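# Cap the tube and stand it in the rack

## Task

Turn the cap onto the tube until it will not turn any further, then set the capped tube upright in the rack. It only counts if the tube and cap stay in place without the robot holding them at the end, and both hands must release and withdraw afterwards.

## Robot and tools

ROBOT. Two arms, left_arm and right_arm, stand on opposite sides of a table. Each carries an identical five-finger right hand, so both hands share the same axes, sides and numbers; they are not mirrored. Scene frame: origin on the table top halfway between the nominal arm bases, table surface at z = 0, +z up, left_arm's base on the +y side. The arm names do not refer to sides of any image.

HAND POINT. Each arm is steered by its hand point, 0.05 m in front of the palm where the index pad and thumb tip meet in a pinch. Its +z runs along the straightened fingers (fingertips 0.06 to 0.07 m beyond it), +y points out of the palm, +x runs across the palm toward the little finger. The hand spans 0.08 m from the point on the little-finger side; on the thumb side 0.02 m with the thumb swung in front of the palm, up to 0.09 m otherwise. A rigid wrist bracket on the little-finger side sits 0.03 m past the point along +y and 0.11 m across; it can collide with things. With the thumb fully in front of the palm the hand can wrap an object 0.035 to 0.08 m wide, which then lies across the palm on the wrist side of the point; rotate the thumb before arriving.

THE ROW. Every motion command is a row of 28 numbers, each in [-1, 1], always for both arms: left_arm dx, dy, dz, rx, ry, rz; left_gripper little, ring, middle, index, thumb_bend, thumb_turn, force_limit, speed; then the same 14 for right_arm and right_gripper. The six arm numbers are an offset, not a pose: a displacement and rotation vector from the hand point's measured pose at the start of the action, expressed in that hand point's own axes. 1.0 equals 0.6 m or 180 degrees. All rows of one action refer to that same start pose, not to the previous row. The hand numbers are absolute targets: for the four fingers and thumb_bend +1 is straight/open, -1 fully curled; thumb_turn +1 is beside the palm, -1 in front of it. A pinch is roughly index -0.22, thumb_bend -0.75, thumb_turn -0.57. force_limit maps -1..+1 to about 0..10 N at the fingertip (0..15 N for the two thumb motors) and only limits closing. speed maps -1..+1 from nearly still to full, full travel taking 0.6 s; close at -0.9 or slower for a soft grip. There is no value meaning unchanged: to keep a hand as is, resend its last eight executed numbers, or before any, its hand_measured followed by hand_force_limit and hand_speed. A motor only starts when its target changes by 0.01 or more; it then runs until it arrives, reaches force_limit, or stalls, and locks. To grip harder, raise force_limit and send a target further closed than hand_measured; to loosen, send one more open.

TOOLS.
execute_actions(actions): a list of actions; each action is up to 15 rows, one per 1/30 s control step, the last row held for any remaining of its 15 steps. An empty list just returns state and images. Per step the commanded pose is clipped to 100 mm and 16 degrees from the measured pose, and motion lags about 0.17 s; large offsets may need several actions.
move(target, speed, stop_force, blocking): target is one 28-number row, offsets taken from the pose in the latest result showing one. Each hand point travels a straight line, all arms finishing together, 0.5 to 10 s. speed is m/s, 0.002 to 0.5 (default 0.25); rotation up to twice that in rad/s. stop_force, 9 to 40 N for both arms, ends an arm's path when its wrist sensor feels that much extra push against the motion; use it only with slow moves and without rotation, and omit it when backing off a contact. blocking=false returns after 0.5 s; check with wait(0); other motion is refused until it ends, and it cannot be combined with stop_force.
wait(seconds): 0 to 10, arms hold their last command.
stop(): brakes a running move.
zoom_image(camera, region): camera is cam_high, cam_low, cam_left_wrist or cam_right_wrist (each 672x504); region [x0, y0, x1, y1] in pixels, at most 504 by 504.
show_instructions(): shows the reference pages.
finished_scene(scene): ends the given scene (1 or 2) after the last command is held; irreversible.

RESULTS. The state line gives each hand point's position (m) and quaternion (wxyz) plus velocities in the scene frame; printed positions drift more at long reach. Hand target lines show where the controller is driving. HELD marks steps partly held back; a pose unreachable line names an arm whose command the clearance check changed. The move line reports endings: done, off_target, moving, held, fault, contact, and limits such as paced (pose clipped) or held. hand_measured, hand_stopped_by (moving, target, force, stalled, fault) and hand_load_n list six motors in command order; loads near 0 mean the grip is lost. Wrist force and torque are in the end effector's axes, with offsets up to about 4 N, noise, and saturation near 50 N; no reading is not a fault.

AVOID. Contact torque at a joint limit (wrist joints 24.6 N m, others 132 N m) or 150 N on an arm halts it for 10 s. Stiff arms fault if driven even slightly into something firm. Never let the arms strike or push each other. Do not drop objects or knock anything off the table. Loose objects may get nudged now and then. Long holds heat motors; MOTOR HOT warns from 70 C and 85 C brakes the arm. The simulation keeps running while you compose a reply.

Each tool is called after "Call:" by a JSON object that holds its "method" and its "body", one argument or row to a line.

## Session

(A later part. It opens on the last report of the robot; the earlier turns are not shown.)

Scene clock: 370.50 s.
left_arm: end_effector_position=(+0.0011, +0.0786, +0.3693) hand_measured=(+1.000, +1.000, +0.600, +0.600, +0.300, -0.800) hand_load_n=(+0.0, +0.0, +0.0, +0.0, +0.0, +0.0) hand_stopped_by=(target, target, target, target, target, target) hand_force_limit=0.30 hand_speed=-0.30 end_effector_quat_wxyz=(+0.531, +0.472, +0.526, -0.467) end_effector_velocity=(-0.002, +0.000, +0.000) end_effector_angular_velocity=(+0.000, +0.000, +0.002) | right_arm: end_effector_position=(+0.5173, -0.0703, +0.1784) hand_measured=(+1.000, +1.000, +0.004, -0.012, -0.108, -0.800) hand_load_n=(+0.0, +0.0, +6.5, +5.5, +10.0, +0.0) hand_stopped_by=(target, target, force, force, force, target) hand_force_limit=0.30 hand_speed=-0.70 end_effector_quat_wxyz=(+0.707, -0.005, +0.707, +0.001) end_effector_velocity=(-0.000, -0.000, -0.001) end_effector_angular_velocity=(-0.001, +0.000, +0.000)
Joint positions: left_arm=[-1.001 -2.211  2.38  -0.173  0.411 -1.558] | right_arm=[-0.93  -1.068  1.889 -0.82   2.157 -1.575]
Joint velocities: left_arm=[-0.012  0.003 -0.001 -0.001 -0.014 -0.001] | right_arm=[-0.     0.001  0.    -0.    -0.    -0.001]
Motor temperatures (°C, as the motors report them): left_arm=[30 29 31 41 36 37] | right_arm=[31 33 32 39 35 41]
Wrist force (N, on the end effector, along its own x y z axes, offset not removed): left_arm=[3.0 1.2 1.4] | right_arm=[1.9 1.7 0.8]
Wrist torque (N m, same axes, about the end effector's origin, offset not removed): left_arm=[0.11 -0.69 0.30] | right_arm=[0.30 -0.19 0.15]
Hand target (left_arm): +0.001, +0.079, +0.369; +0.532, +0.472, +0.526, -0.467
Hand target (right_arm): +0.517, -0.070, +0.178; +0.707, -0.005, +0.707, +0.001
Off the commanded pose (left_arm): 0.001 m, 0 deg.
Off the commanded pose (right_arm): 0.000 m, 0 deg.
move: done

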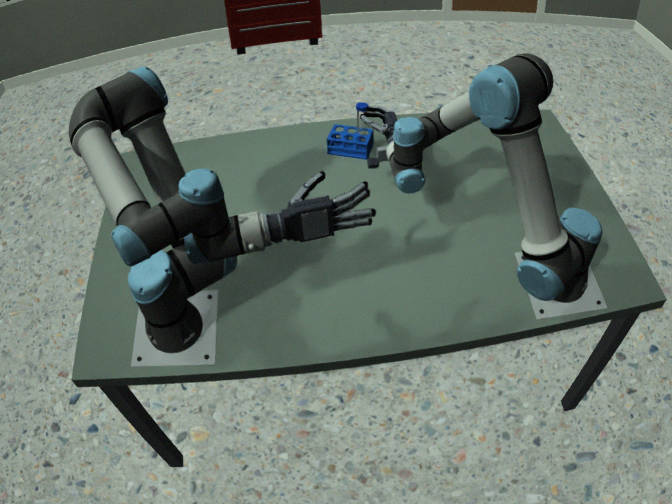

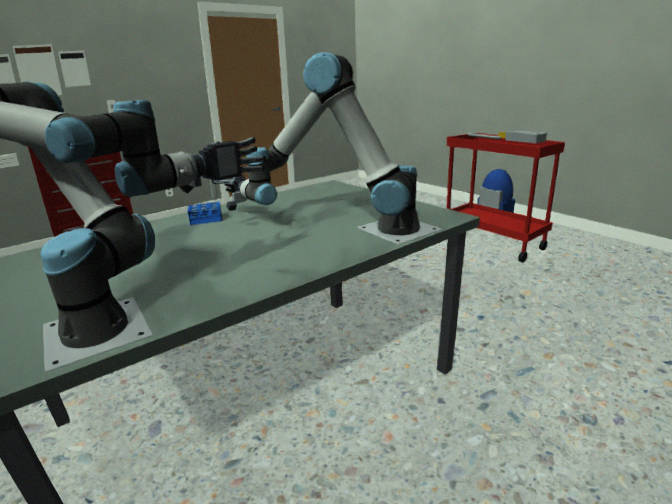

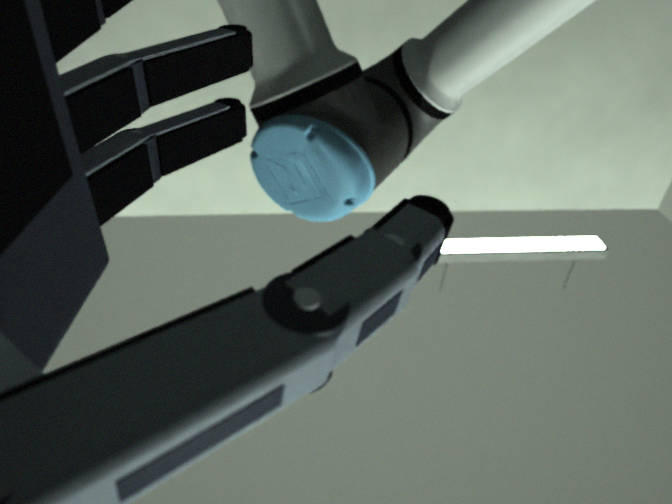

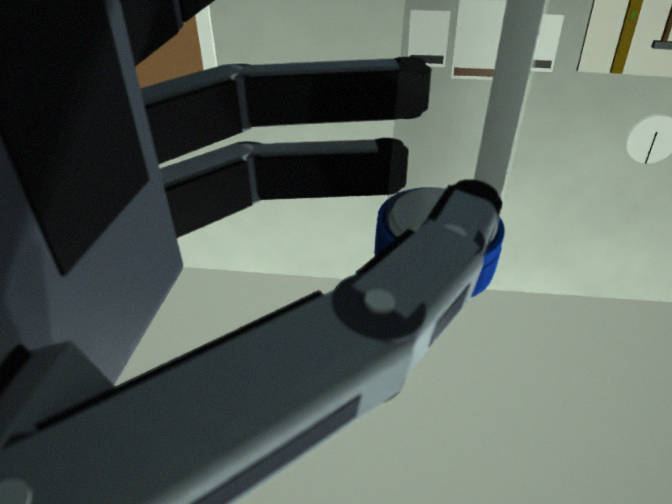

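Call:
{"method": "move", "body": {
  "target": [0,0,0,0,0,0,1,1,0.6,0.6,0.3,-0.8,0.3,-0.3,0.07,0.003,0,0,0,0,1,1,-0.4,-0.4,-0.3,-0.8,0.3,-0.7],
  "speed": 0.012,
  "stop_force": 9
}}

Call:
{"method": "zoom_image", "body": {
  "camera": "cam_high",
  "region": [300,80,420,170]
}}

Call:
{"method": "zoom_image", "body": {
  "camera": "cam_low",
  "region": [160,150,280,240]
}}

Scene clock: 378.27 s.
left_arm: end_effector_position=(+0.0011, +0.0786, +0.3693) hand_measured=(+1.000, +1.000, +0.600, +0.600, +0.300, -0.800) hand_load_n=(+0.0, +0.0, +0.0, +0.0, +0.0, +0.0) hand_stopped_by=(target, target, target, target, target, target) hand_force_limit=0.30 hand_speed=-0.30 end_effector_quat_wxyz=(+0.531, +0.472, +0.526, -0.467) end_effector_velocity=(+0.000, -0.000, +0.000) end_effector_angular_velocity=(-0.001, +0.002, +0.000) | right_arm: end_effector_position=(+0.5173, -0.0687, +0.1367) hand_measured=(+1.000, +1.000, +0.004, -0.012, -0.114, -0.800) hand_load_n=(+0.0, +0.0, +0.0, +0.0, +0.0, +0.0) hand_stopped_by=(target, target, force, force, force, target) hand_force_limit=0.30 hand_speed=-0.70 end_effector_quat_wxyz=(+0.707, -0.005, +0.707, +0.001) end_effector_velocity=(+0.000, -0.000, -0.003) end_effector_angular_velocity=(+0.000, -0.000, -0.000)
Joint positions: left_arm=[-1.001 -2.211  2.38  -0.173  0.411 -1.558] | right_arm=[-0.927 -0.986  1.902 -0.915  2.16  -1.575]
Joint velocities: left_arm=[ 0.001 -0.001 -0.    -0.002  0.     0.   ] | right_arm=[ 0.     0.006  0.001 -0.006  0.     0.   ]
Motor temperatures (°C, as the motors report them): left_arm=[30 29 31 41 36 37] | right_arm=[31 33 32 39 35 41]
Wrist force (N, on the end effector, along its own x y z axes, offset not removed): left_arm=[2.2 1.5 0.8] | right_arm=[0.5 1.8 0.6]
Wrist torque (N m, same axes, about the end effector's origin, offset not removed): left_arm=[0.23 -0.52 0.23] | right_arm=[0.21 0.05 0.04]
Hand target (left_arm): +0.001, +0.079, +0.369; +0.531, +0.472, +0.526, -0.467
Hand target (right_arm): +0.517, -0.069, +0.136; +0.707, -0.005, +0.707, +0.001
Off the commanded pose (left_arm): 0.000 m, 0 deg.
Off the commanded pose (right_arm): 0.000 m, 0 deg.
move: done

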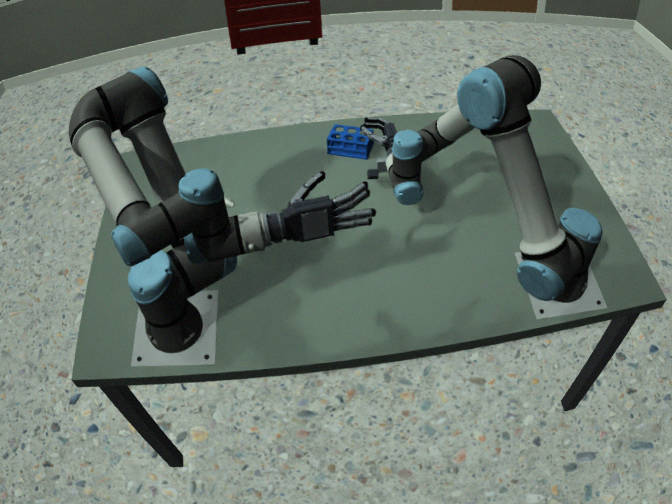

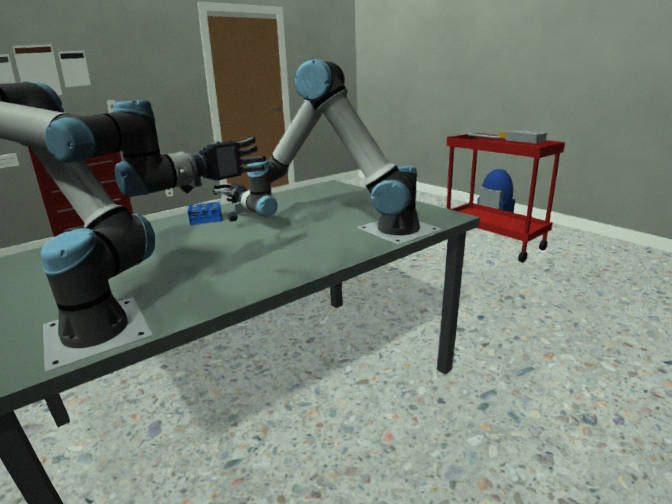

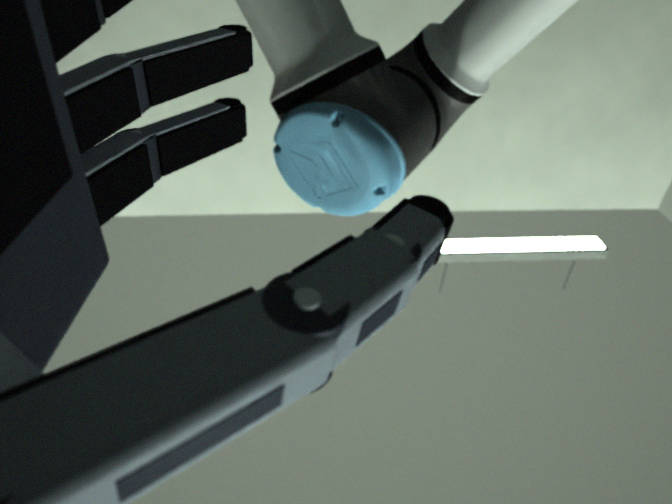

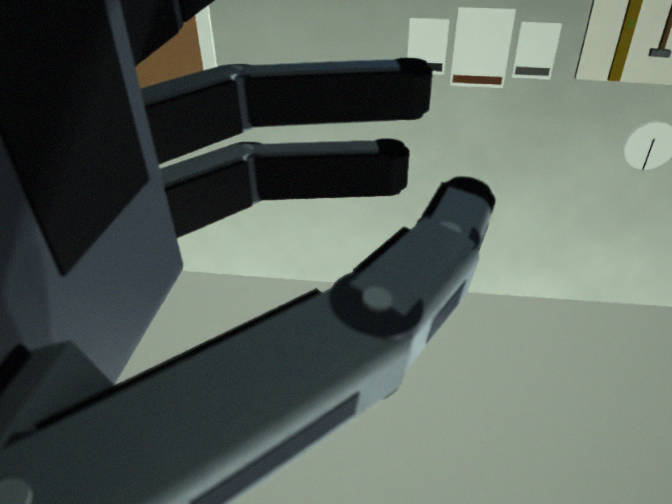

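Region (300, 80, 420, 170) of cam_high's 672x504 image, scaled by 4.200, with more detail than that image has; it fills the top 378 rows of this view, and the rest is white.

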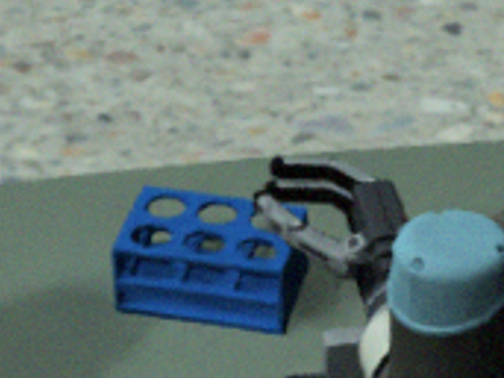

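Region (160, 150, 280, 240) of cam_low's 672x504 image, scaled by 4.200, with more detail than that image has; it fills the top 378 rows of this view, and the rest is white.

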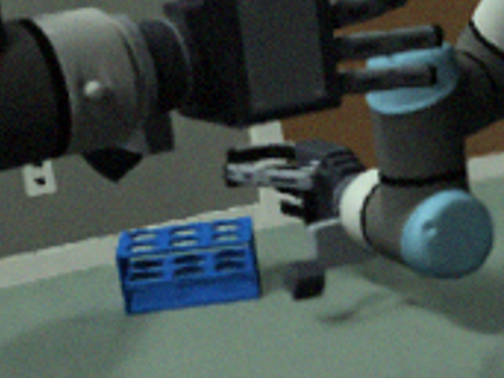

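Popped out; it's near px (228,203). Move to see.

Call:
{"method": "move", "body": {
  "target": [0,-0.25,0.15,0,0,0,1,1,0.6,0.6,0.3,-0.8,0.3,-0.3,-0.2,-0.15,0,0,0,0,1,1,0.5,0.5,0.2,-0.8,0.3,-0.3],
  "speed": 0.15
}}

Scene clock: 382.23 s.
left_arm: end_effector_position=(-0.1371, -0.0282, +0.3682) hand_measured=(+1.000, +1.000, +0.600, +0.600, +0.300, -0.800) hand_load_n=(+0.0, +0.0, +0.0, +0.0, +0.0, +0.0) hand_stopped_by=(target, target, target, target, target, target) hand_force_limit=0.30 hand_speed=-0.30 end_effector_quat_wxyz=(+0.531, +0.472, +0.526, -0.467) end_effector_velocity=(-0.001, -0.002, -0.000) end_effector_angular_velocity=(+0.001, -0.001, +0.001) | right_arm: end_effector_position=(+0.5180, -0.1582, +0.2569) hand_measured=(+1.000, +1.000, +0.500, +0.500, +0.200, -0.800) hand_load_n=(+0.0, +0.0, +0.0, +0.0, +0.0, +0.0) hand_stopped_by=(target, target, target, target, target, target) hand_force_limit=0.30 hand_speed=-0.30 end_effector_quat_wxyz=(+0.707, -0.005, +0.707, +0.001) end_effector_velocity=(+0.000, -0.001, +0.002) end_effector_angular_velocity=(+0.002, -0.001, +0.000)
Joint positions: left_arm=[-0.93  -1.68   2.069 -0.392  0.483 -1.559] | right_arm=[-1.105 -1.326  2.012 -0.686  1.982 -1.575]
Joint velocities: left_arm=[ 0.003  0.007 -0.006  0.001  0.002 -0.   ] | right_arm=[-0.002 -0.004  0.     0.002 -0.002  0.001]
Motor temperatures (°C, as the motors report them): left_arm=[30 29 31 41 36 37] | right_arm=[31 33 32 39 35 41]
Wrist force (N, on the end effector, along its own x y z axes, offset not removed): left_arm=[2.0 0.9 0.9] | right_arm=[-0.7 0.5 0.9]
Wrist torque (N m, same axes, about the end effector's origin, offset not removed): left_arm=[0.07 -0.51 0.20] | right_arm=[0.09 0.13 -0.05]
Hand target (left_arm): -0.137, -0.028, +0.368; +0.531, +0.472, +0.526, -0.467
Hand target (right_arm): +0.518, -0.158, +0.257; +0.707, -0.005, +0.707, +0.001
Off the commanded pose (left_arm): 0.000 m, 0 deg.
Off the commanded pose (right_arm): 0.000 m, 0 deg.
move: done

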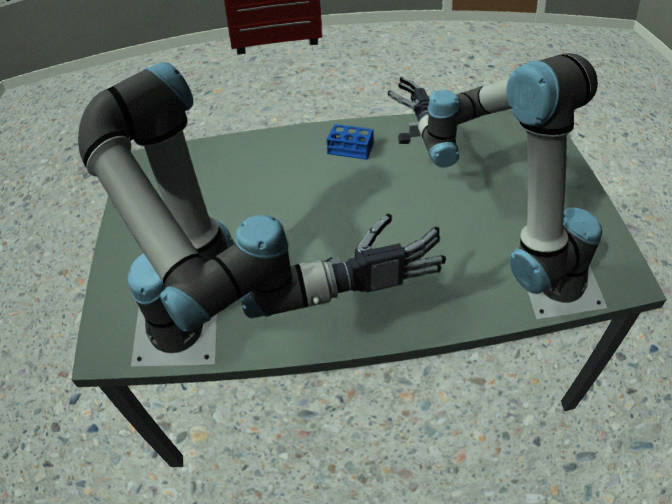

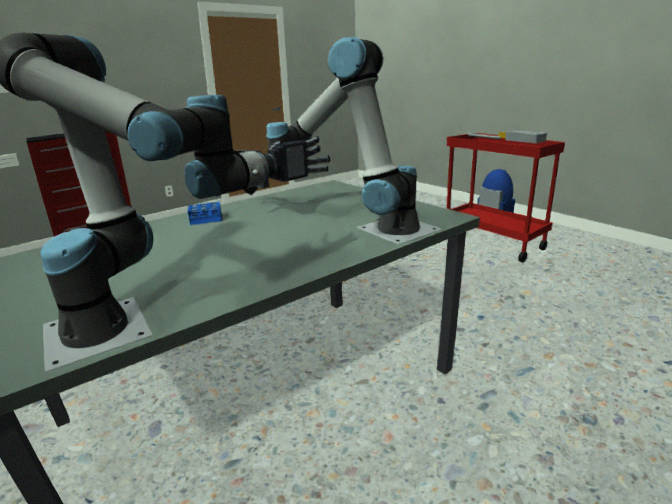

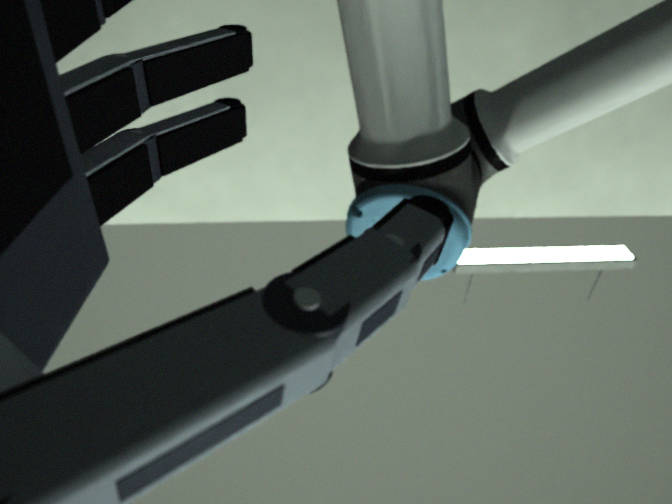

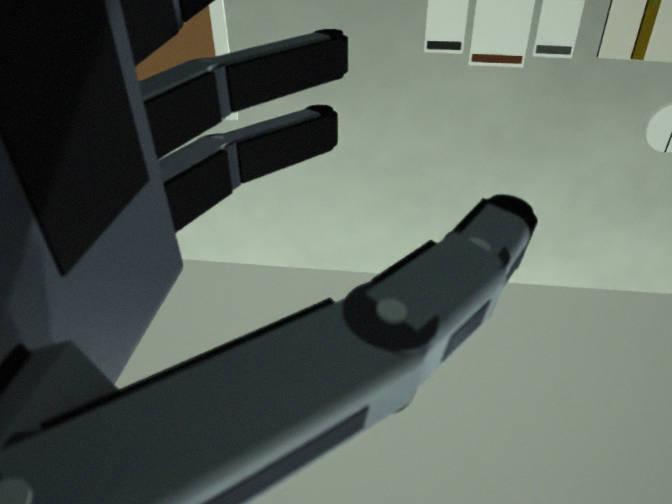

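Still rolled on; hidden. Extend the left further.

Call:
{"method": "move", "body": {
  "target": [0.2,-0.1,0.35,0,0,0,1,1,0.6,0.6,0.3,-0.8,0.3,-0.3,0,0,0,0,0,0,1,1,0.5,0.5,0.2,-0.8,0.3,-0.3],
  "speed": 0.15
}}

Scene clock: 386.53 s.
left_arm: end_effector_position=(-0.1710, -0.2436, +0.2482) hand_measured=(+1.000, +1.000, +0.600, +0.600, +0.300, -0.800) hand_load_n=(+0.0, +0.0, +0.0, +0.0, +0.0, +0.0) hand_stopped_by=(target, target, target, target, target, target) hand_force_limit=0.30 hand_speed=-0.30 end_effector_quat_wxyz=(+0.531, +0.472, +0.526, -0.467) end_effector_velocity=(-0.001, -0.002, -0.001) end_effector_angular_velocity=(+0.002, -0.002, -0.001) | right_arm: end_effector_position=(+0.5180, -0.1582, +0.2569) hand_measured=(+1.000, +1.000, +0.500, +0.500, +0.200, -0.800) hand_load_n=(+0.0, +0.0, +0.0, +0.0, +0.0, +0.0) hand_stopped_by=(target, target, target, target, target, target) hand_force_limit=0.30 hand_speed=-0.30 end_effector_quat_wxyz=(+0.707, -0.005, +0.707, +0.001) end_effector_velocity=(+0.000, +0.000, +0.000) end_effector_angular_velocity=(+0.000, -0.001, +0.001)
Joint positions: left_arm=[-0.616 -1.061  1.648 -0.588  0.797 -1.561] | right_arm=[-1.105 -1.326  2.012 -0.686  1.982 -1.575]
Joint velocities: left_arm=[ 0.001  0.006 -0.006  0.003  0.001 -0.   ] | right_arm=[ 0.     0.    -0.    -0.001 -0.    -0.   ]
Motor temperatures (°C, as the motors report them): left_arm=[30 29 31 41 36 37] | right_arm=[31 33 32 39 35 41]
Wrist force (N, on the end effector, along its own x y z axes, offset not removed): left_arm=[2.7 0.1 1.2] | right_arm=[-0.6 0.0 0.0]
Wrist torque (N m, same axes, about the end effector's origin, offset not removed): left_arm=[-0.01 -0.57 0.24] | right_arm=[0.08 0.24 -0.09]
Hand target (left_arm): -0.171, -0.244, +0.248; +0.531, +0.472, +0.526, -0.467
Hand target (right_arm): +0.518, -0.158, +0.257; +0.707, -0.005, +0.707, +0.001
Off the commanded pose (left_arm): 0.001 m, 0 deg.
Off the commanded pose (right_arm): 0.000 m, 0 deg.
move: done

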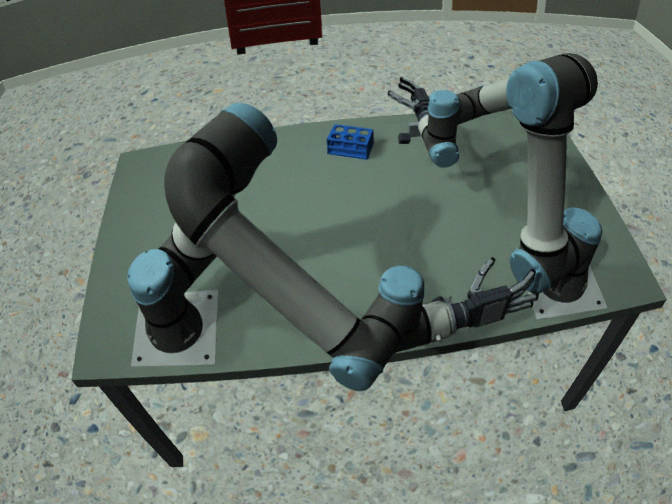

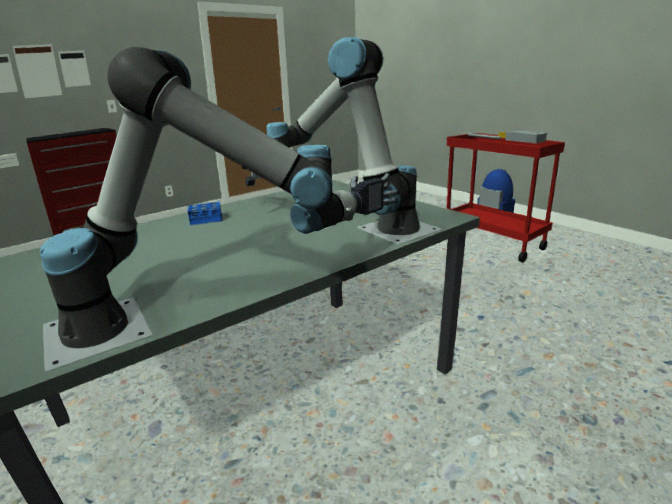

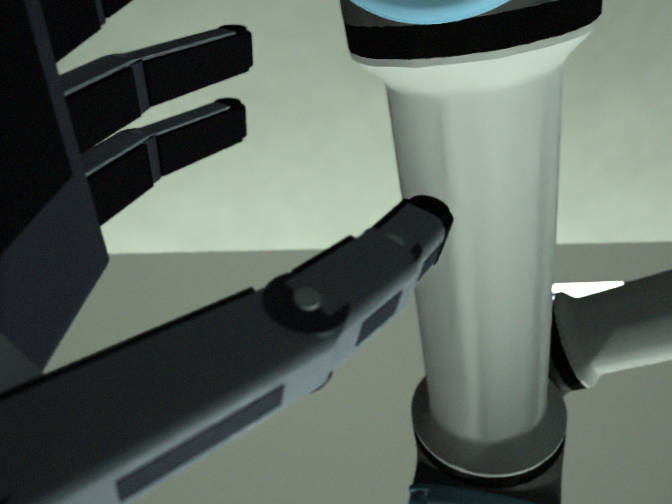

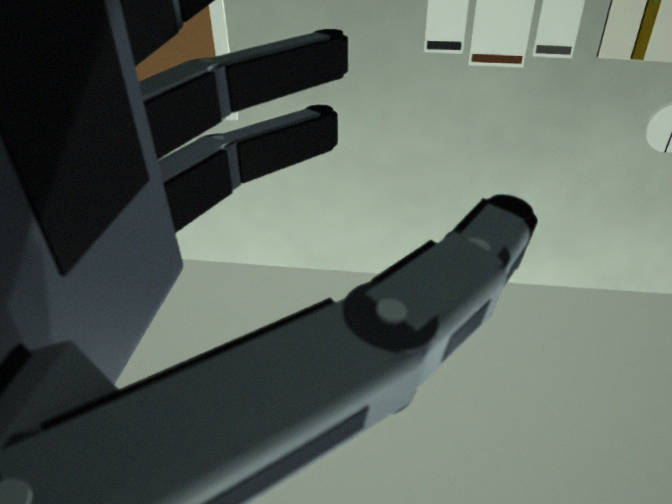

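Call:
{"method": "move", "body": {
  "target": [-0.25,0.645,-0.49,0,0,0,1,1,0.6,0.6,0.3,-0.8,0.3,-0.3,0,0,0,0,0,0,1,1,0.5,0.5,0.2,-0.8,0.3,-0.3],
  "speed": 0.2
}}

Scene clock: 392.50 s.
left_arm: end_effector_position=(+0.1772, +0.0939, +0.4004) hand_measured=(+1.000, +1.000, +0.600, +0.600, +0.300, -0.800) hand_load_n=(+0.0, +0.0, +0.0, +0.0, +0.0, +0.0) hand_stopped_by=(target, target, target, target, target, target) hand_force_limit=0.30 hand_speed=-0.30 end_effector_quat_wxyz=(+0.531, +0.471, +0.527, -0.467) end_effector_velocity=(+0.002, +0.001, -0.001) end_effector_angular_velocity=(+0.005, -0.001, -0.006) | right_arm: end_effector_position=(+0.5180, -0.1582, +0.2569) hand_measured=(+1.000, +1.000, +0.500, +0.500, +0.200, -0.800) hand_load_n=(+0.0, +0.0, +0.0, +0.0, +0.0, +0.0) hand_stopped_by=(target, target, target, target, target, target) hand_force_limit=0.30 hand_speed=-0.30 end_effector_quat_wxyz=(+0.707, -0.005, +0.707, +0.001) end_effector_velocity=(-0.000, +0.000, +0.000) end_effector_angular_velocity=(+0.001, -0.001, +0.001)
Joint positions: left_arm=[ 0.01  -2.13   2.268 -0.14   1.421 -1.562] | right_arm=[-1.105 -1.326  2.012 -0.686  1.982 -1.575]
Joint velocities: left_arm=[ 0.019  0.005 -0.003  0.002  0.025  0.001] | right_arm=[ 0.    -0.     0.    -0.001 -0.     0.   ]
Motor temperatures (°C, as the motors report them): left_arm=[30 29 31 41 36 37] | right_arm=[31 33 32 39 35 41]
Wrist force (N, on the end effector, along its own x y z axes, offset not removed): left_arm=[2.2 1.6 1.5] | right_arm=[0.2 -0.1 -0.5]
Wrist torque (N m, same axes, about the end effector's origin, offset not removed): left_arm=[0.22 -0.58 0.26] | right_arm=[0.05 0.09 0.00]
Hand target (left_arm): +0.177, +0.094, +0.400; +0.531, +0.472, +0.527, -0.467
Hand target (right_arm): +0.518, -0.158, +0.257; +0.707, -0.005, +0.707, +0.001
Off the commanded pose (left_arm): 0.001 m, 0 deg.
Off the commanded pose (right_arm): 0.000 m, 0 deg.
move: done

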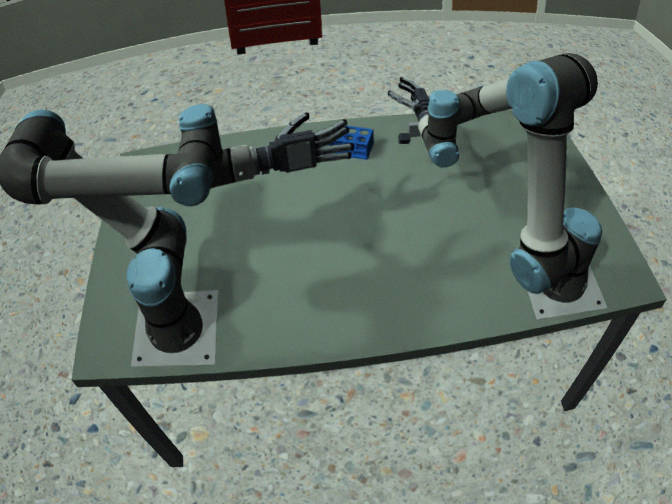

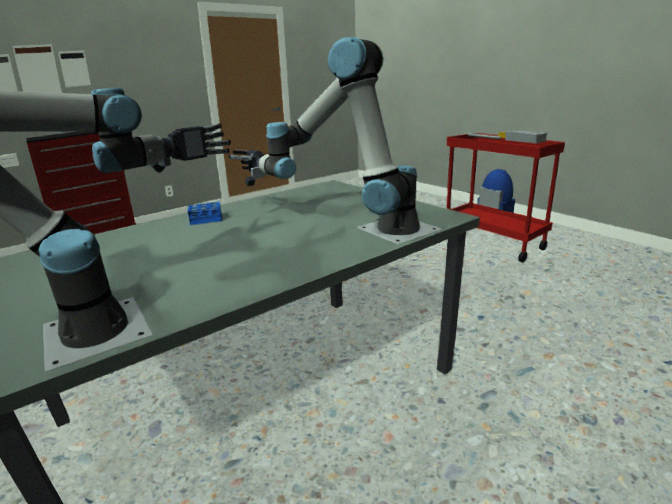

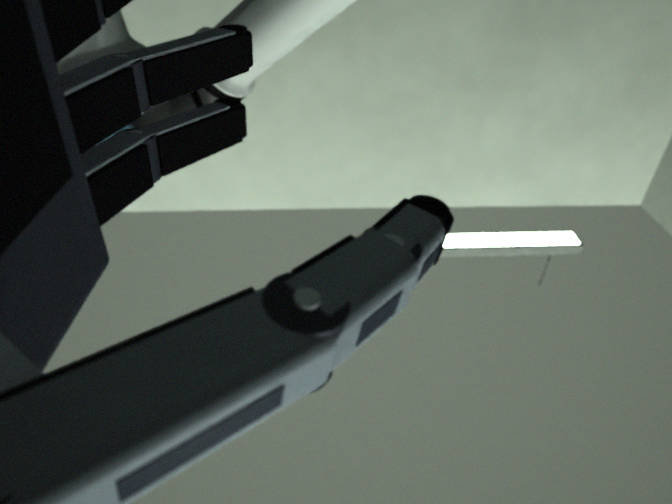

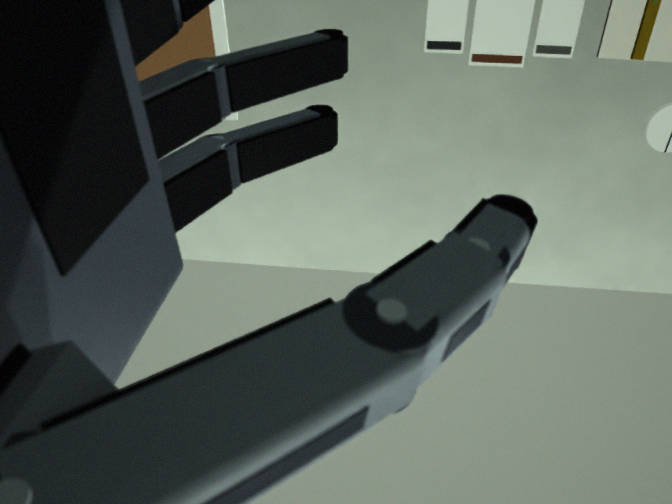

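Call:
{"method": "move", "body": {
  "target": [0,0,0,0,0,0,1,1,0.6,0.6,0.3,-0.8,0.3,-0.3,0.1,0.2,-0.2,-0.5,0,0,1,1,1,1,1,1,0.3,-0.3]
}}

Call:
{"method": "move", "body": {
  "target": [0,0,0,0,0,0,1,1,0.6,0.6,0.3,-0.8,0.3,-0.3,0,0,0,0,0,-0.5,1,1,1,1,1,1,0.3,-0.3]
}}

Scene clock: 401.70 s.
left_arm: end_effector_position=(+0.1772, +0.0939, +0.4004) hand_measured=(+1.000, +1.000, +0.600, +0.600, +0.300, -0.800) hand_load_n=(+0.0, +0.0, +0.0, +0.0, +0.0, +0.0) hand_stopped_by=(target, target, target, target, target, target) hand_force_limit=0.30 hand_speed=-0.30 end_effector_quat_wxyz=(+0.531, +0.471, +0.527, -0.467) end_effector_velocity=(-0.000, -0.000, -0.000) end_effector_angular_velocity=(+0.000, -0.000, -0.001) | right_arm: end_effector_position=(+0.3969, -0.0398, +0.1965) hand_measured=(+1.000, +1.000, +1.000, +1.000, +1.000, +1.000) hand_load_n=(+0.0, +0.0, +0.0, +0.0, +0.0, +0.0) hand_stopped_by=(target, target, target, target, target, target) hand_force_limit=0.30 hand_speed=-0.30 end_effector_quat_wxyz=(+0.498, -0.503, +0.498, +0.501) end_effector_velocity=(-0.000, +0.001, -0.000) end_effector_angular_velocity=(-0.006, -0.002, +0.012)
Joint positions: left_arm=[ 0.01  -2.13   2.268 -0.14   1.421 -1.562] | right_arm=[-1.362 -0.984  1.676 -0.681  0.155 -1.584]
Joint velocities: left_arm=[-0.001  0.    -0.     0.001 -0.    -0.   ] | right_arm=[ 0.002  0.012 -0.025  0.055 -0.01  -0.043]
Motor temperatures (°C, as the motors report them): left_arm=[30 29 31 41 36 37] | right_arm=[31 33 32 39 35 41]
Wrist force (N, on the end effector, along its own x y z axes, offset not removed): left_arm=[2.6 1.7 0.2] | right_arm=[-0.9 1.3 0.6]
Wrist torque (N m, same axes, about the end effector's origin, offset not removed): left_arm=[0.34 -0.51 0.31] | right_arm=[0.30 0.24 -0.01]
Hand target (left_arm): +0.177, +0.094, +0.400; +0.531, +0.471, +0.527, -0.467
Hand target (right_arm): +0.397, -0.040, +0.196; +0.497, -0.503, +0.498, +0.501
Off the commanded pose (left_arm): 0.000 m, 0 deg.
Off the commanded pose (right_arm): 0.000 m, 0 deg.
move: done

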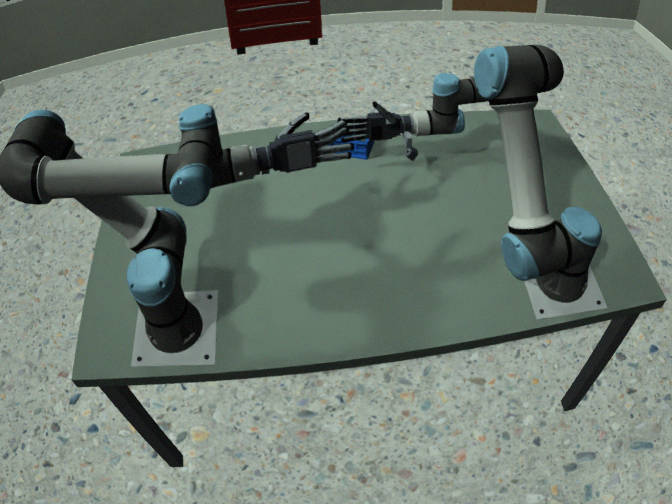

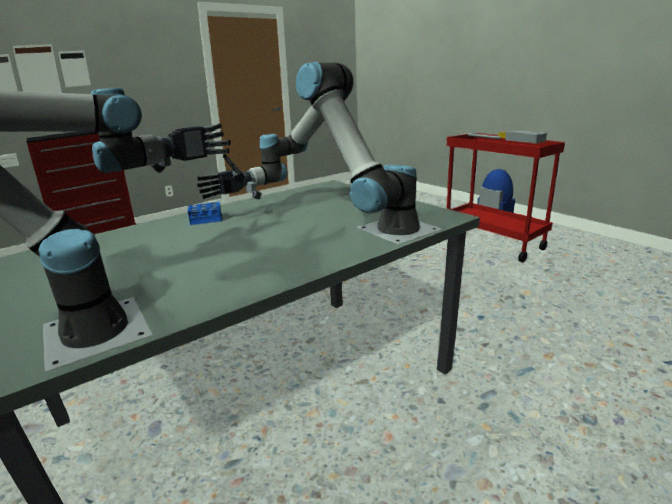

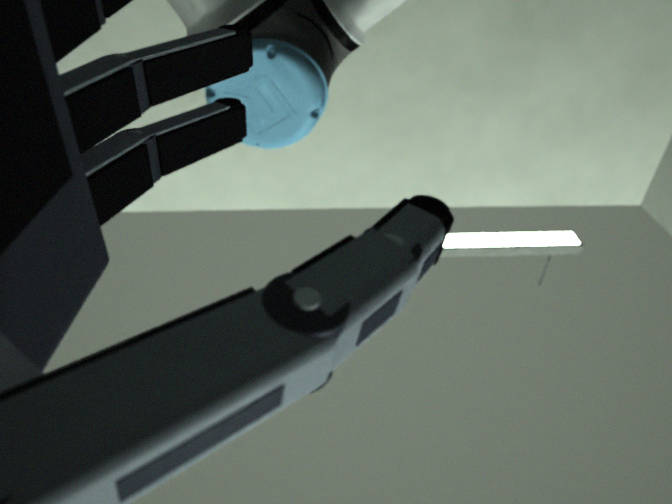

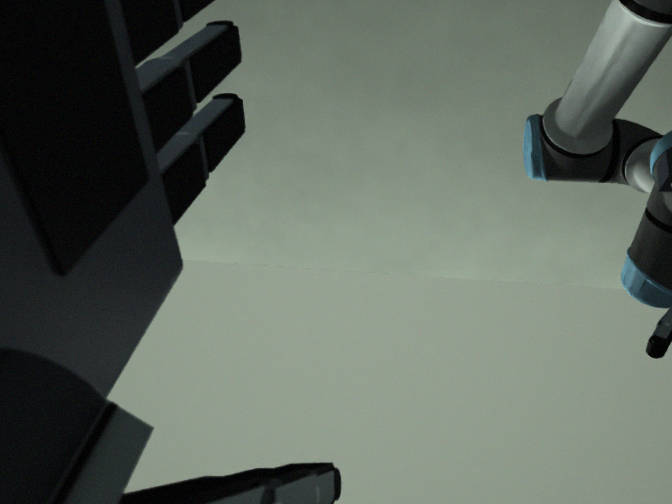

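Scene clock: 405.47 s.
left_arm: end_effector_position=(+0.1772, +0.0939, +0.4004) hand_measured=(+1.000, +1.000, +0.600, +0.600, +0.300, -0.800) hand_load_n=(+0.0, +0.0, +0.0, +0.0, +0.0, +0.0) hand_stopped_by=(target, target, target, target, target, target) hand_force_limit=0.30 hand_speed=-0.30 end_effector_quat_wxyz=(+0.531, +0.471, +0.527, -0.467) end_effector_velocity=(-0.000, +0.000, +0.001) end_effector_angular_velocity=(-0.002, +0.000, -0.000) | right_arm: end_effector_position=(+0.3970, -0.0398, +0.1966) hand_measured=(+1.000, +1.000, +1.000, +1.000, +1.000, +1.000) hand_load_n=(+0.0, +0.0, +0.0, +0.0, +0.0, +0.0) hand_stopped_by=(target, target, target, target, target, target) hand_force_limit=0.30 hand_speed=-0.30 end_effector_quat_wxyz=(+0.708, -0.706, -0.003, +0.003) end_effector_velocity=(+0.001, -0.000, -0.000) end_effector_angular_velocity=(-0.025, -0.004, -0.004)
Joint positions: left_arm=[ 0.01  -2.13   2.268 -0.14   1.421 -1.562] | right_arm=[-1.354 -1.166  1.693 -0.547  0.163 -3.122]
Joint velocities: left_arm=[-0.    -0.001  0.    -0.001  0.     0.   ] | right_arm=[ 0.002  0.023 -0.054  0.184  0.006 -0.156]
Motor temperatures (°C, as the motors report them): left_arm=[30 29 31 41 36 37] | right_arm=[31 33 32 39 35 41]
Wrist force (N, on the end effector, along its own x y z axes, offset not removed): left_arm=[1.0 1.8 -0.9] | right_arm=[0.0 1.4 -0.5]
Wrist torque (N m, same axes, about the end effector's origin, offset not removed): left_arm=[0.35 -0.28 0.10] | right_arm=[0.29 0.07 0.03]
Hand target (left_arm): +0.177, +0.094, +0.400; +0.531, +0.471, +0.527, -0.467
Hand target (right_arm): +0.397, -0.040, +0.197; +0.707, -0.707, -0.003, +0.002
Off the commanded pose (left_arm): 0.000 m, 0 deg.
Off the commanded pose (right_arm): 0.000 m, 0 deg.
move: done

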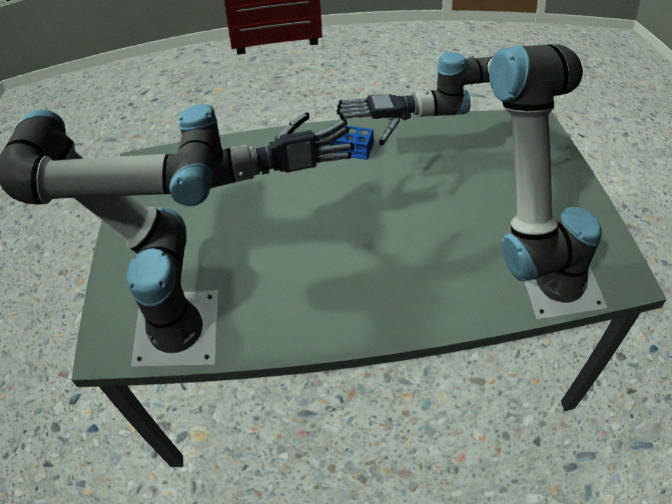

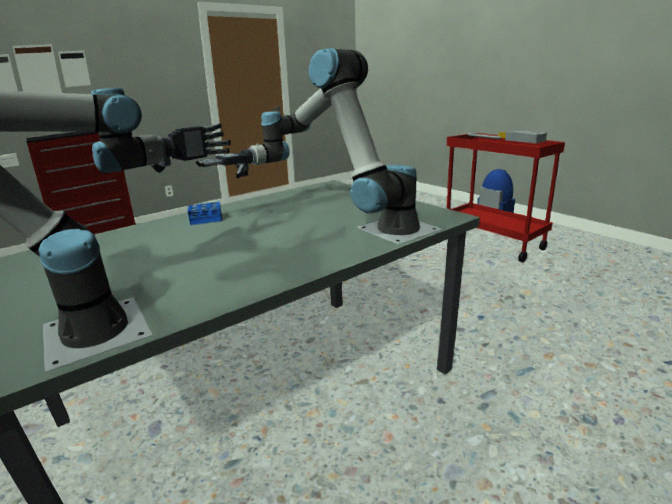

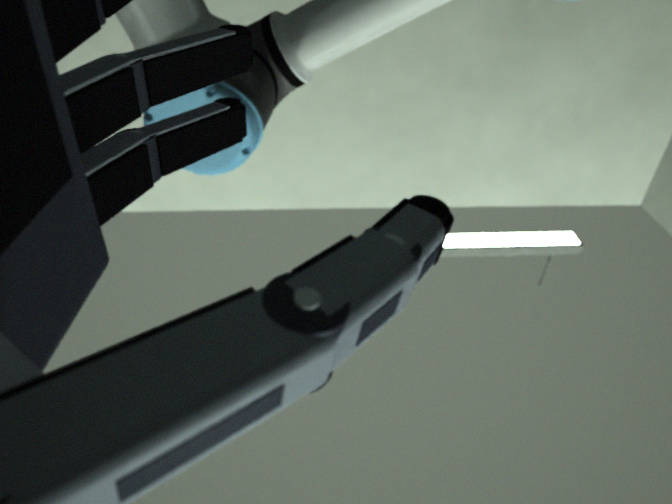

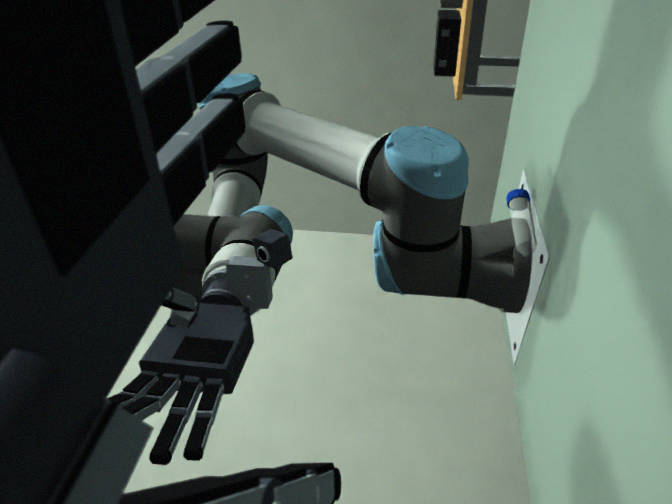

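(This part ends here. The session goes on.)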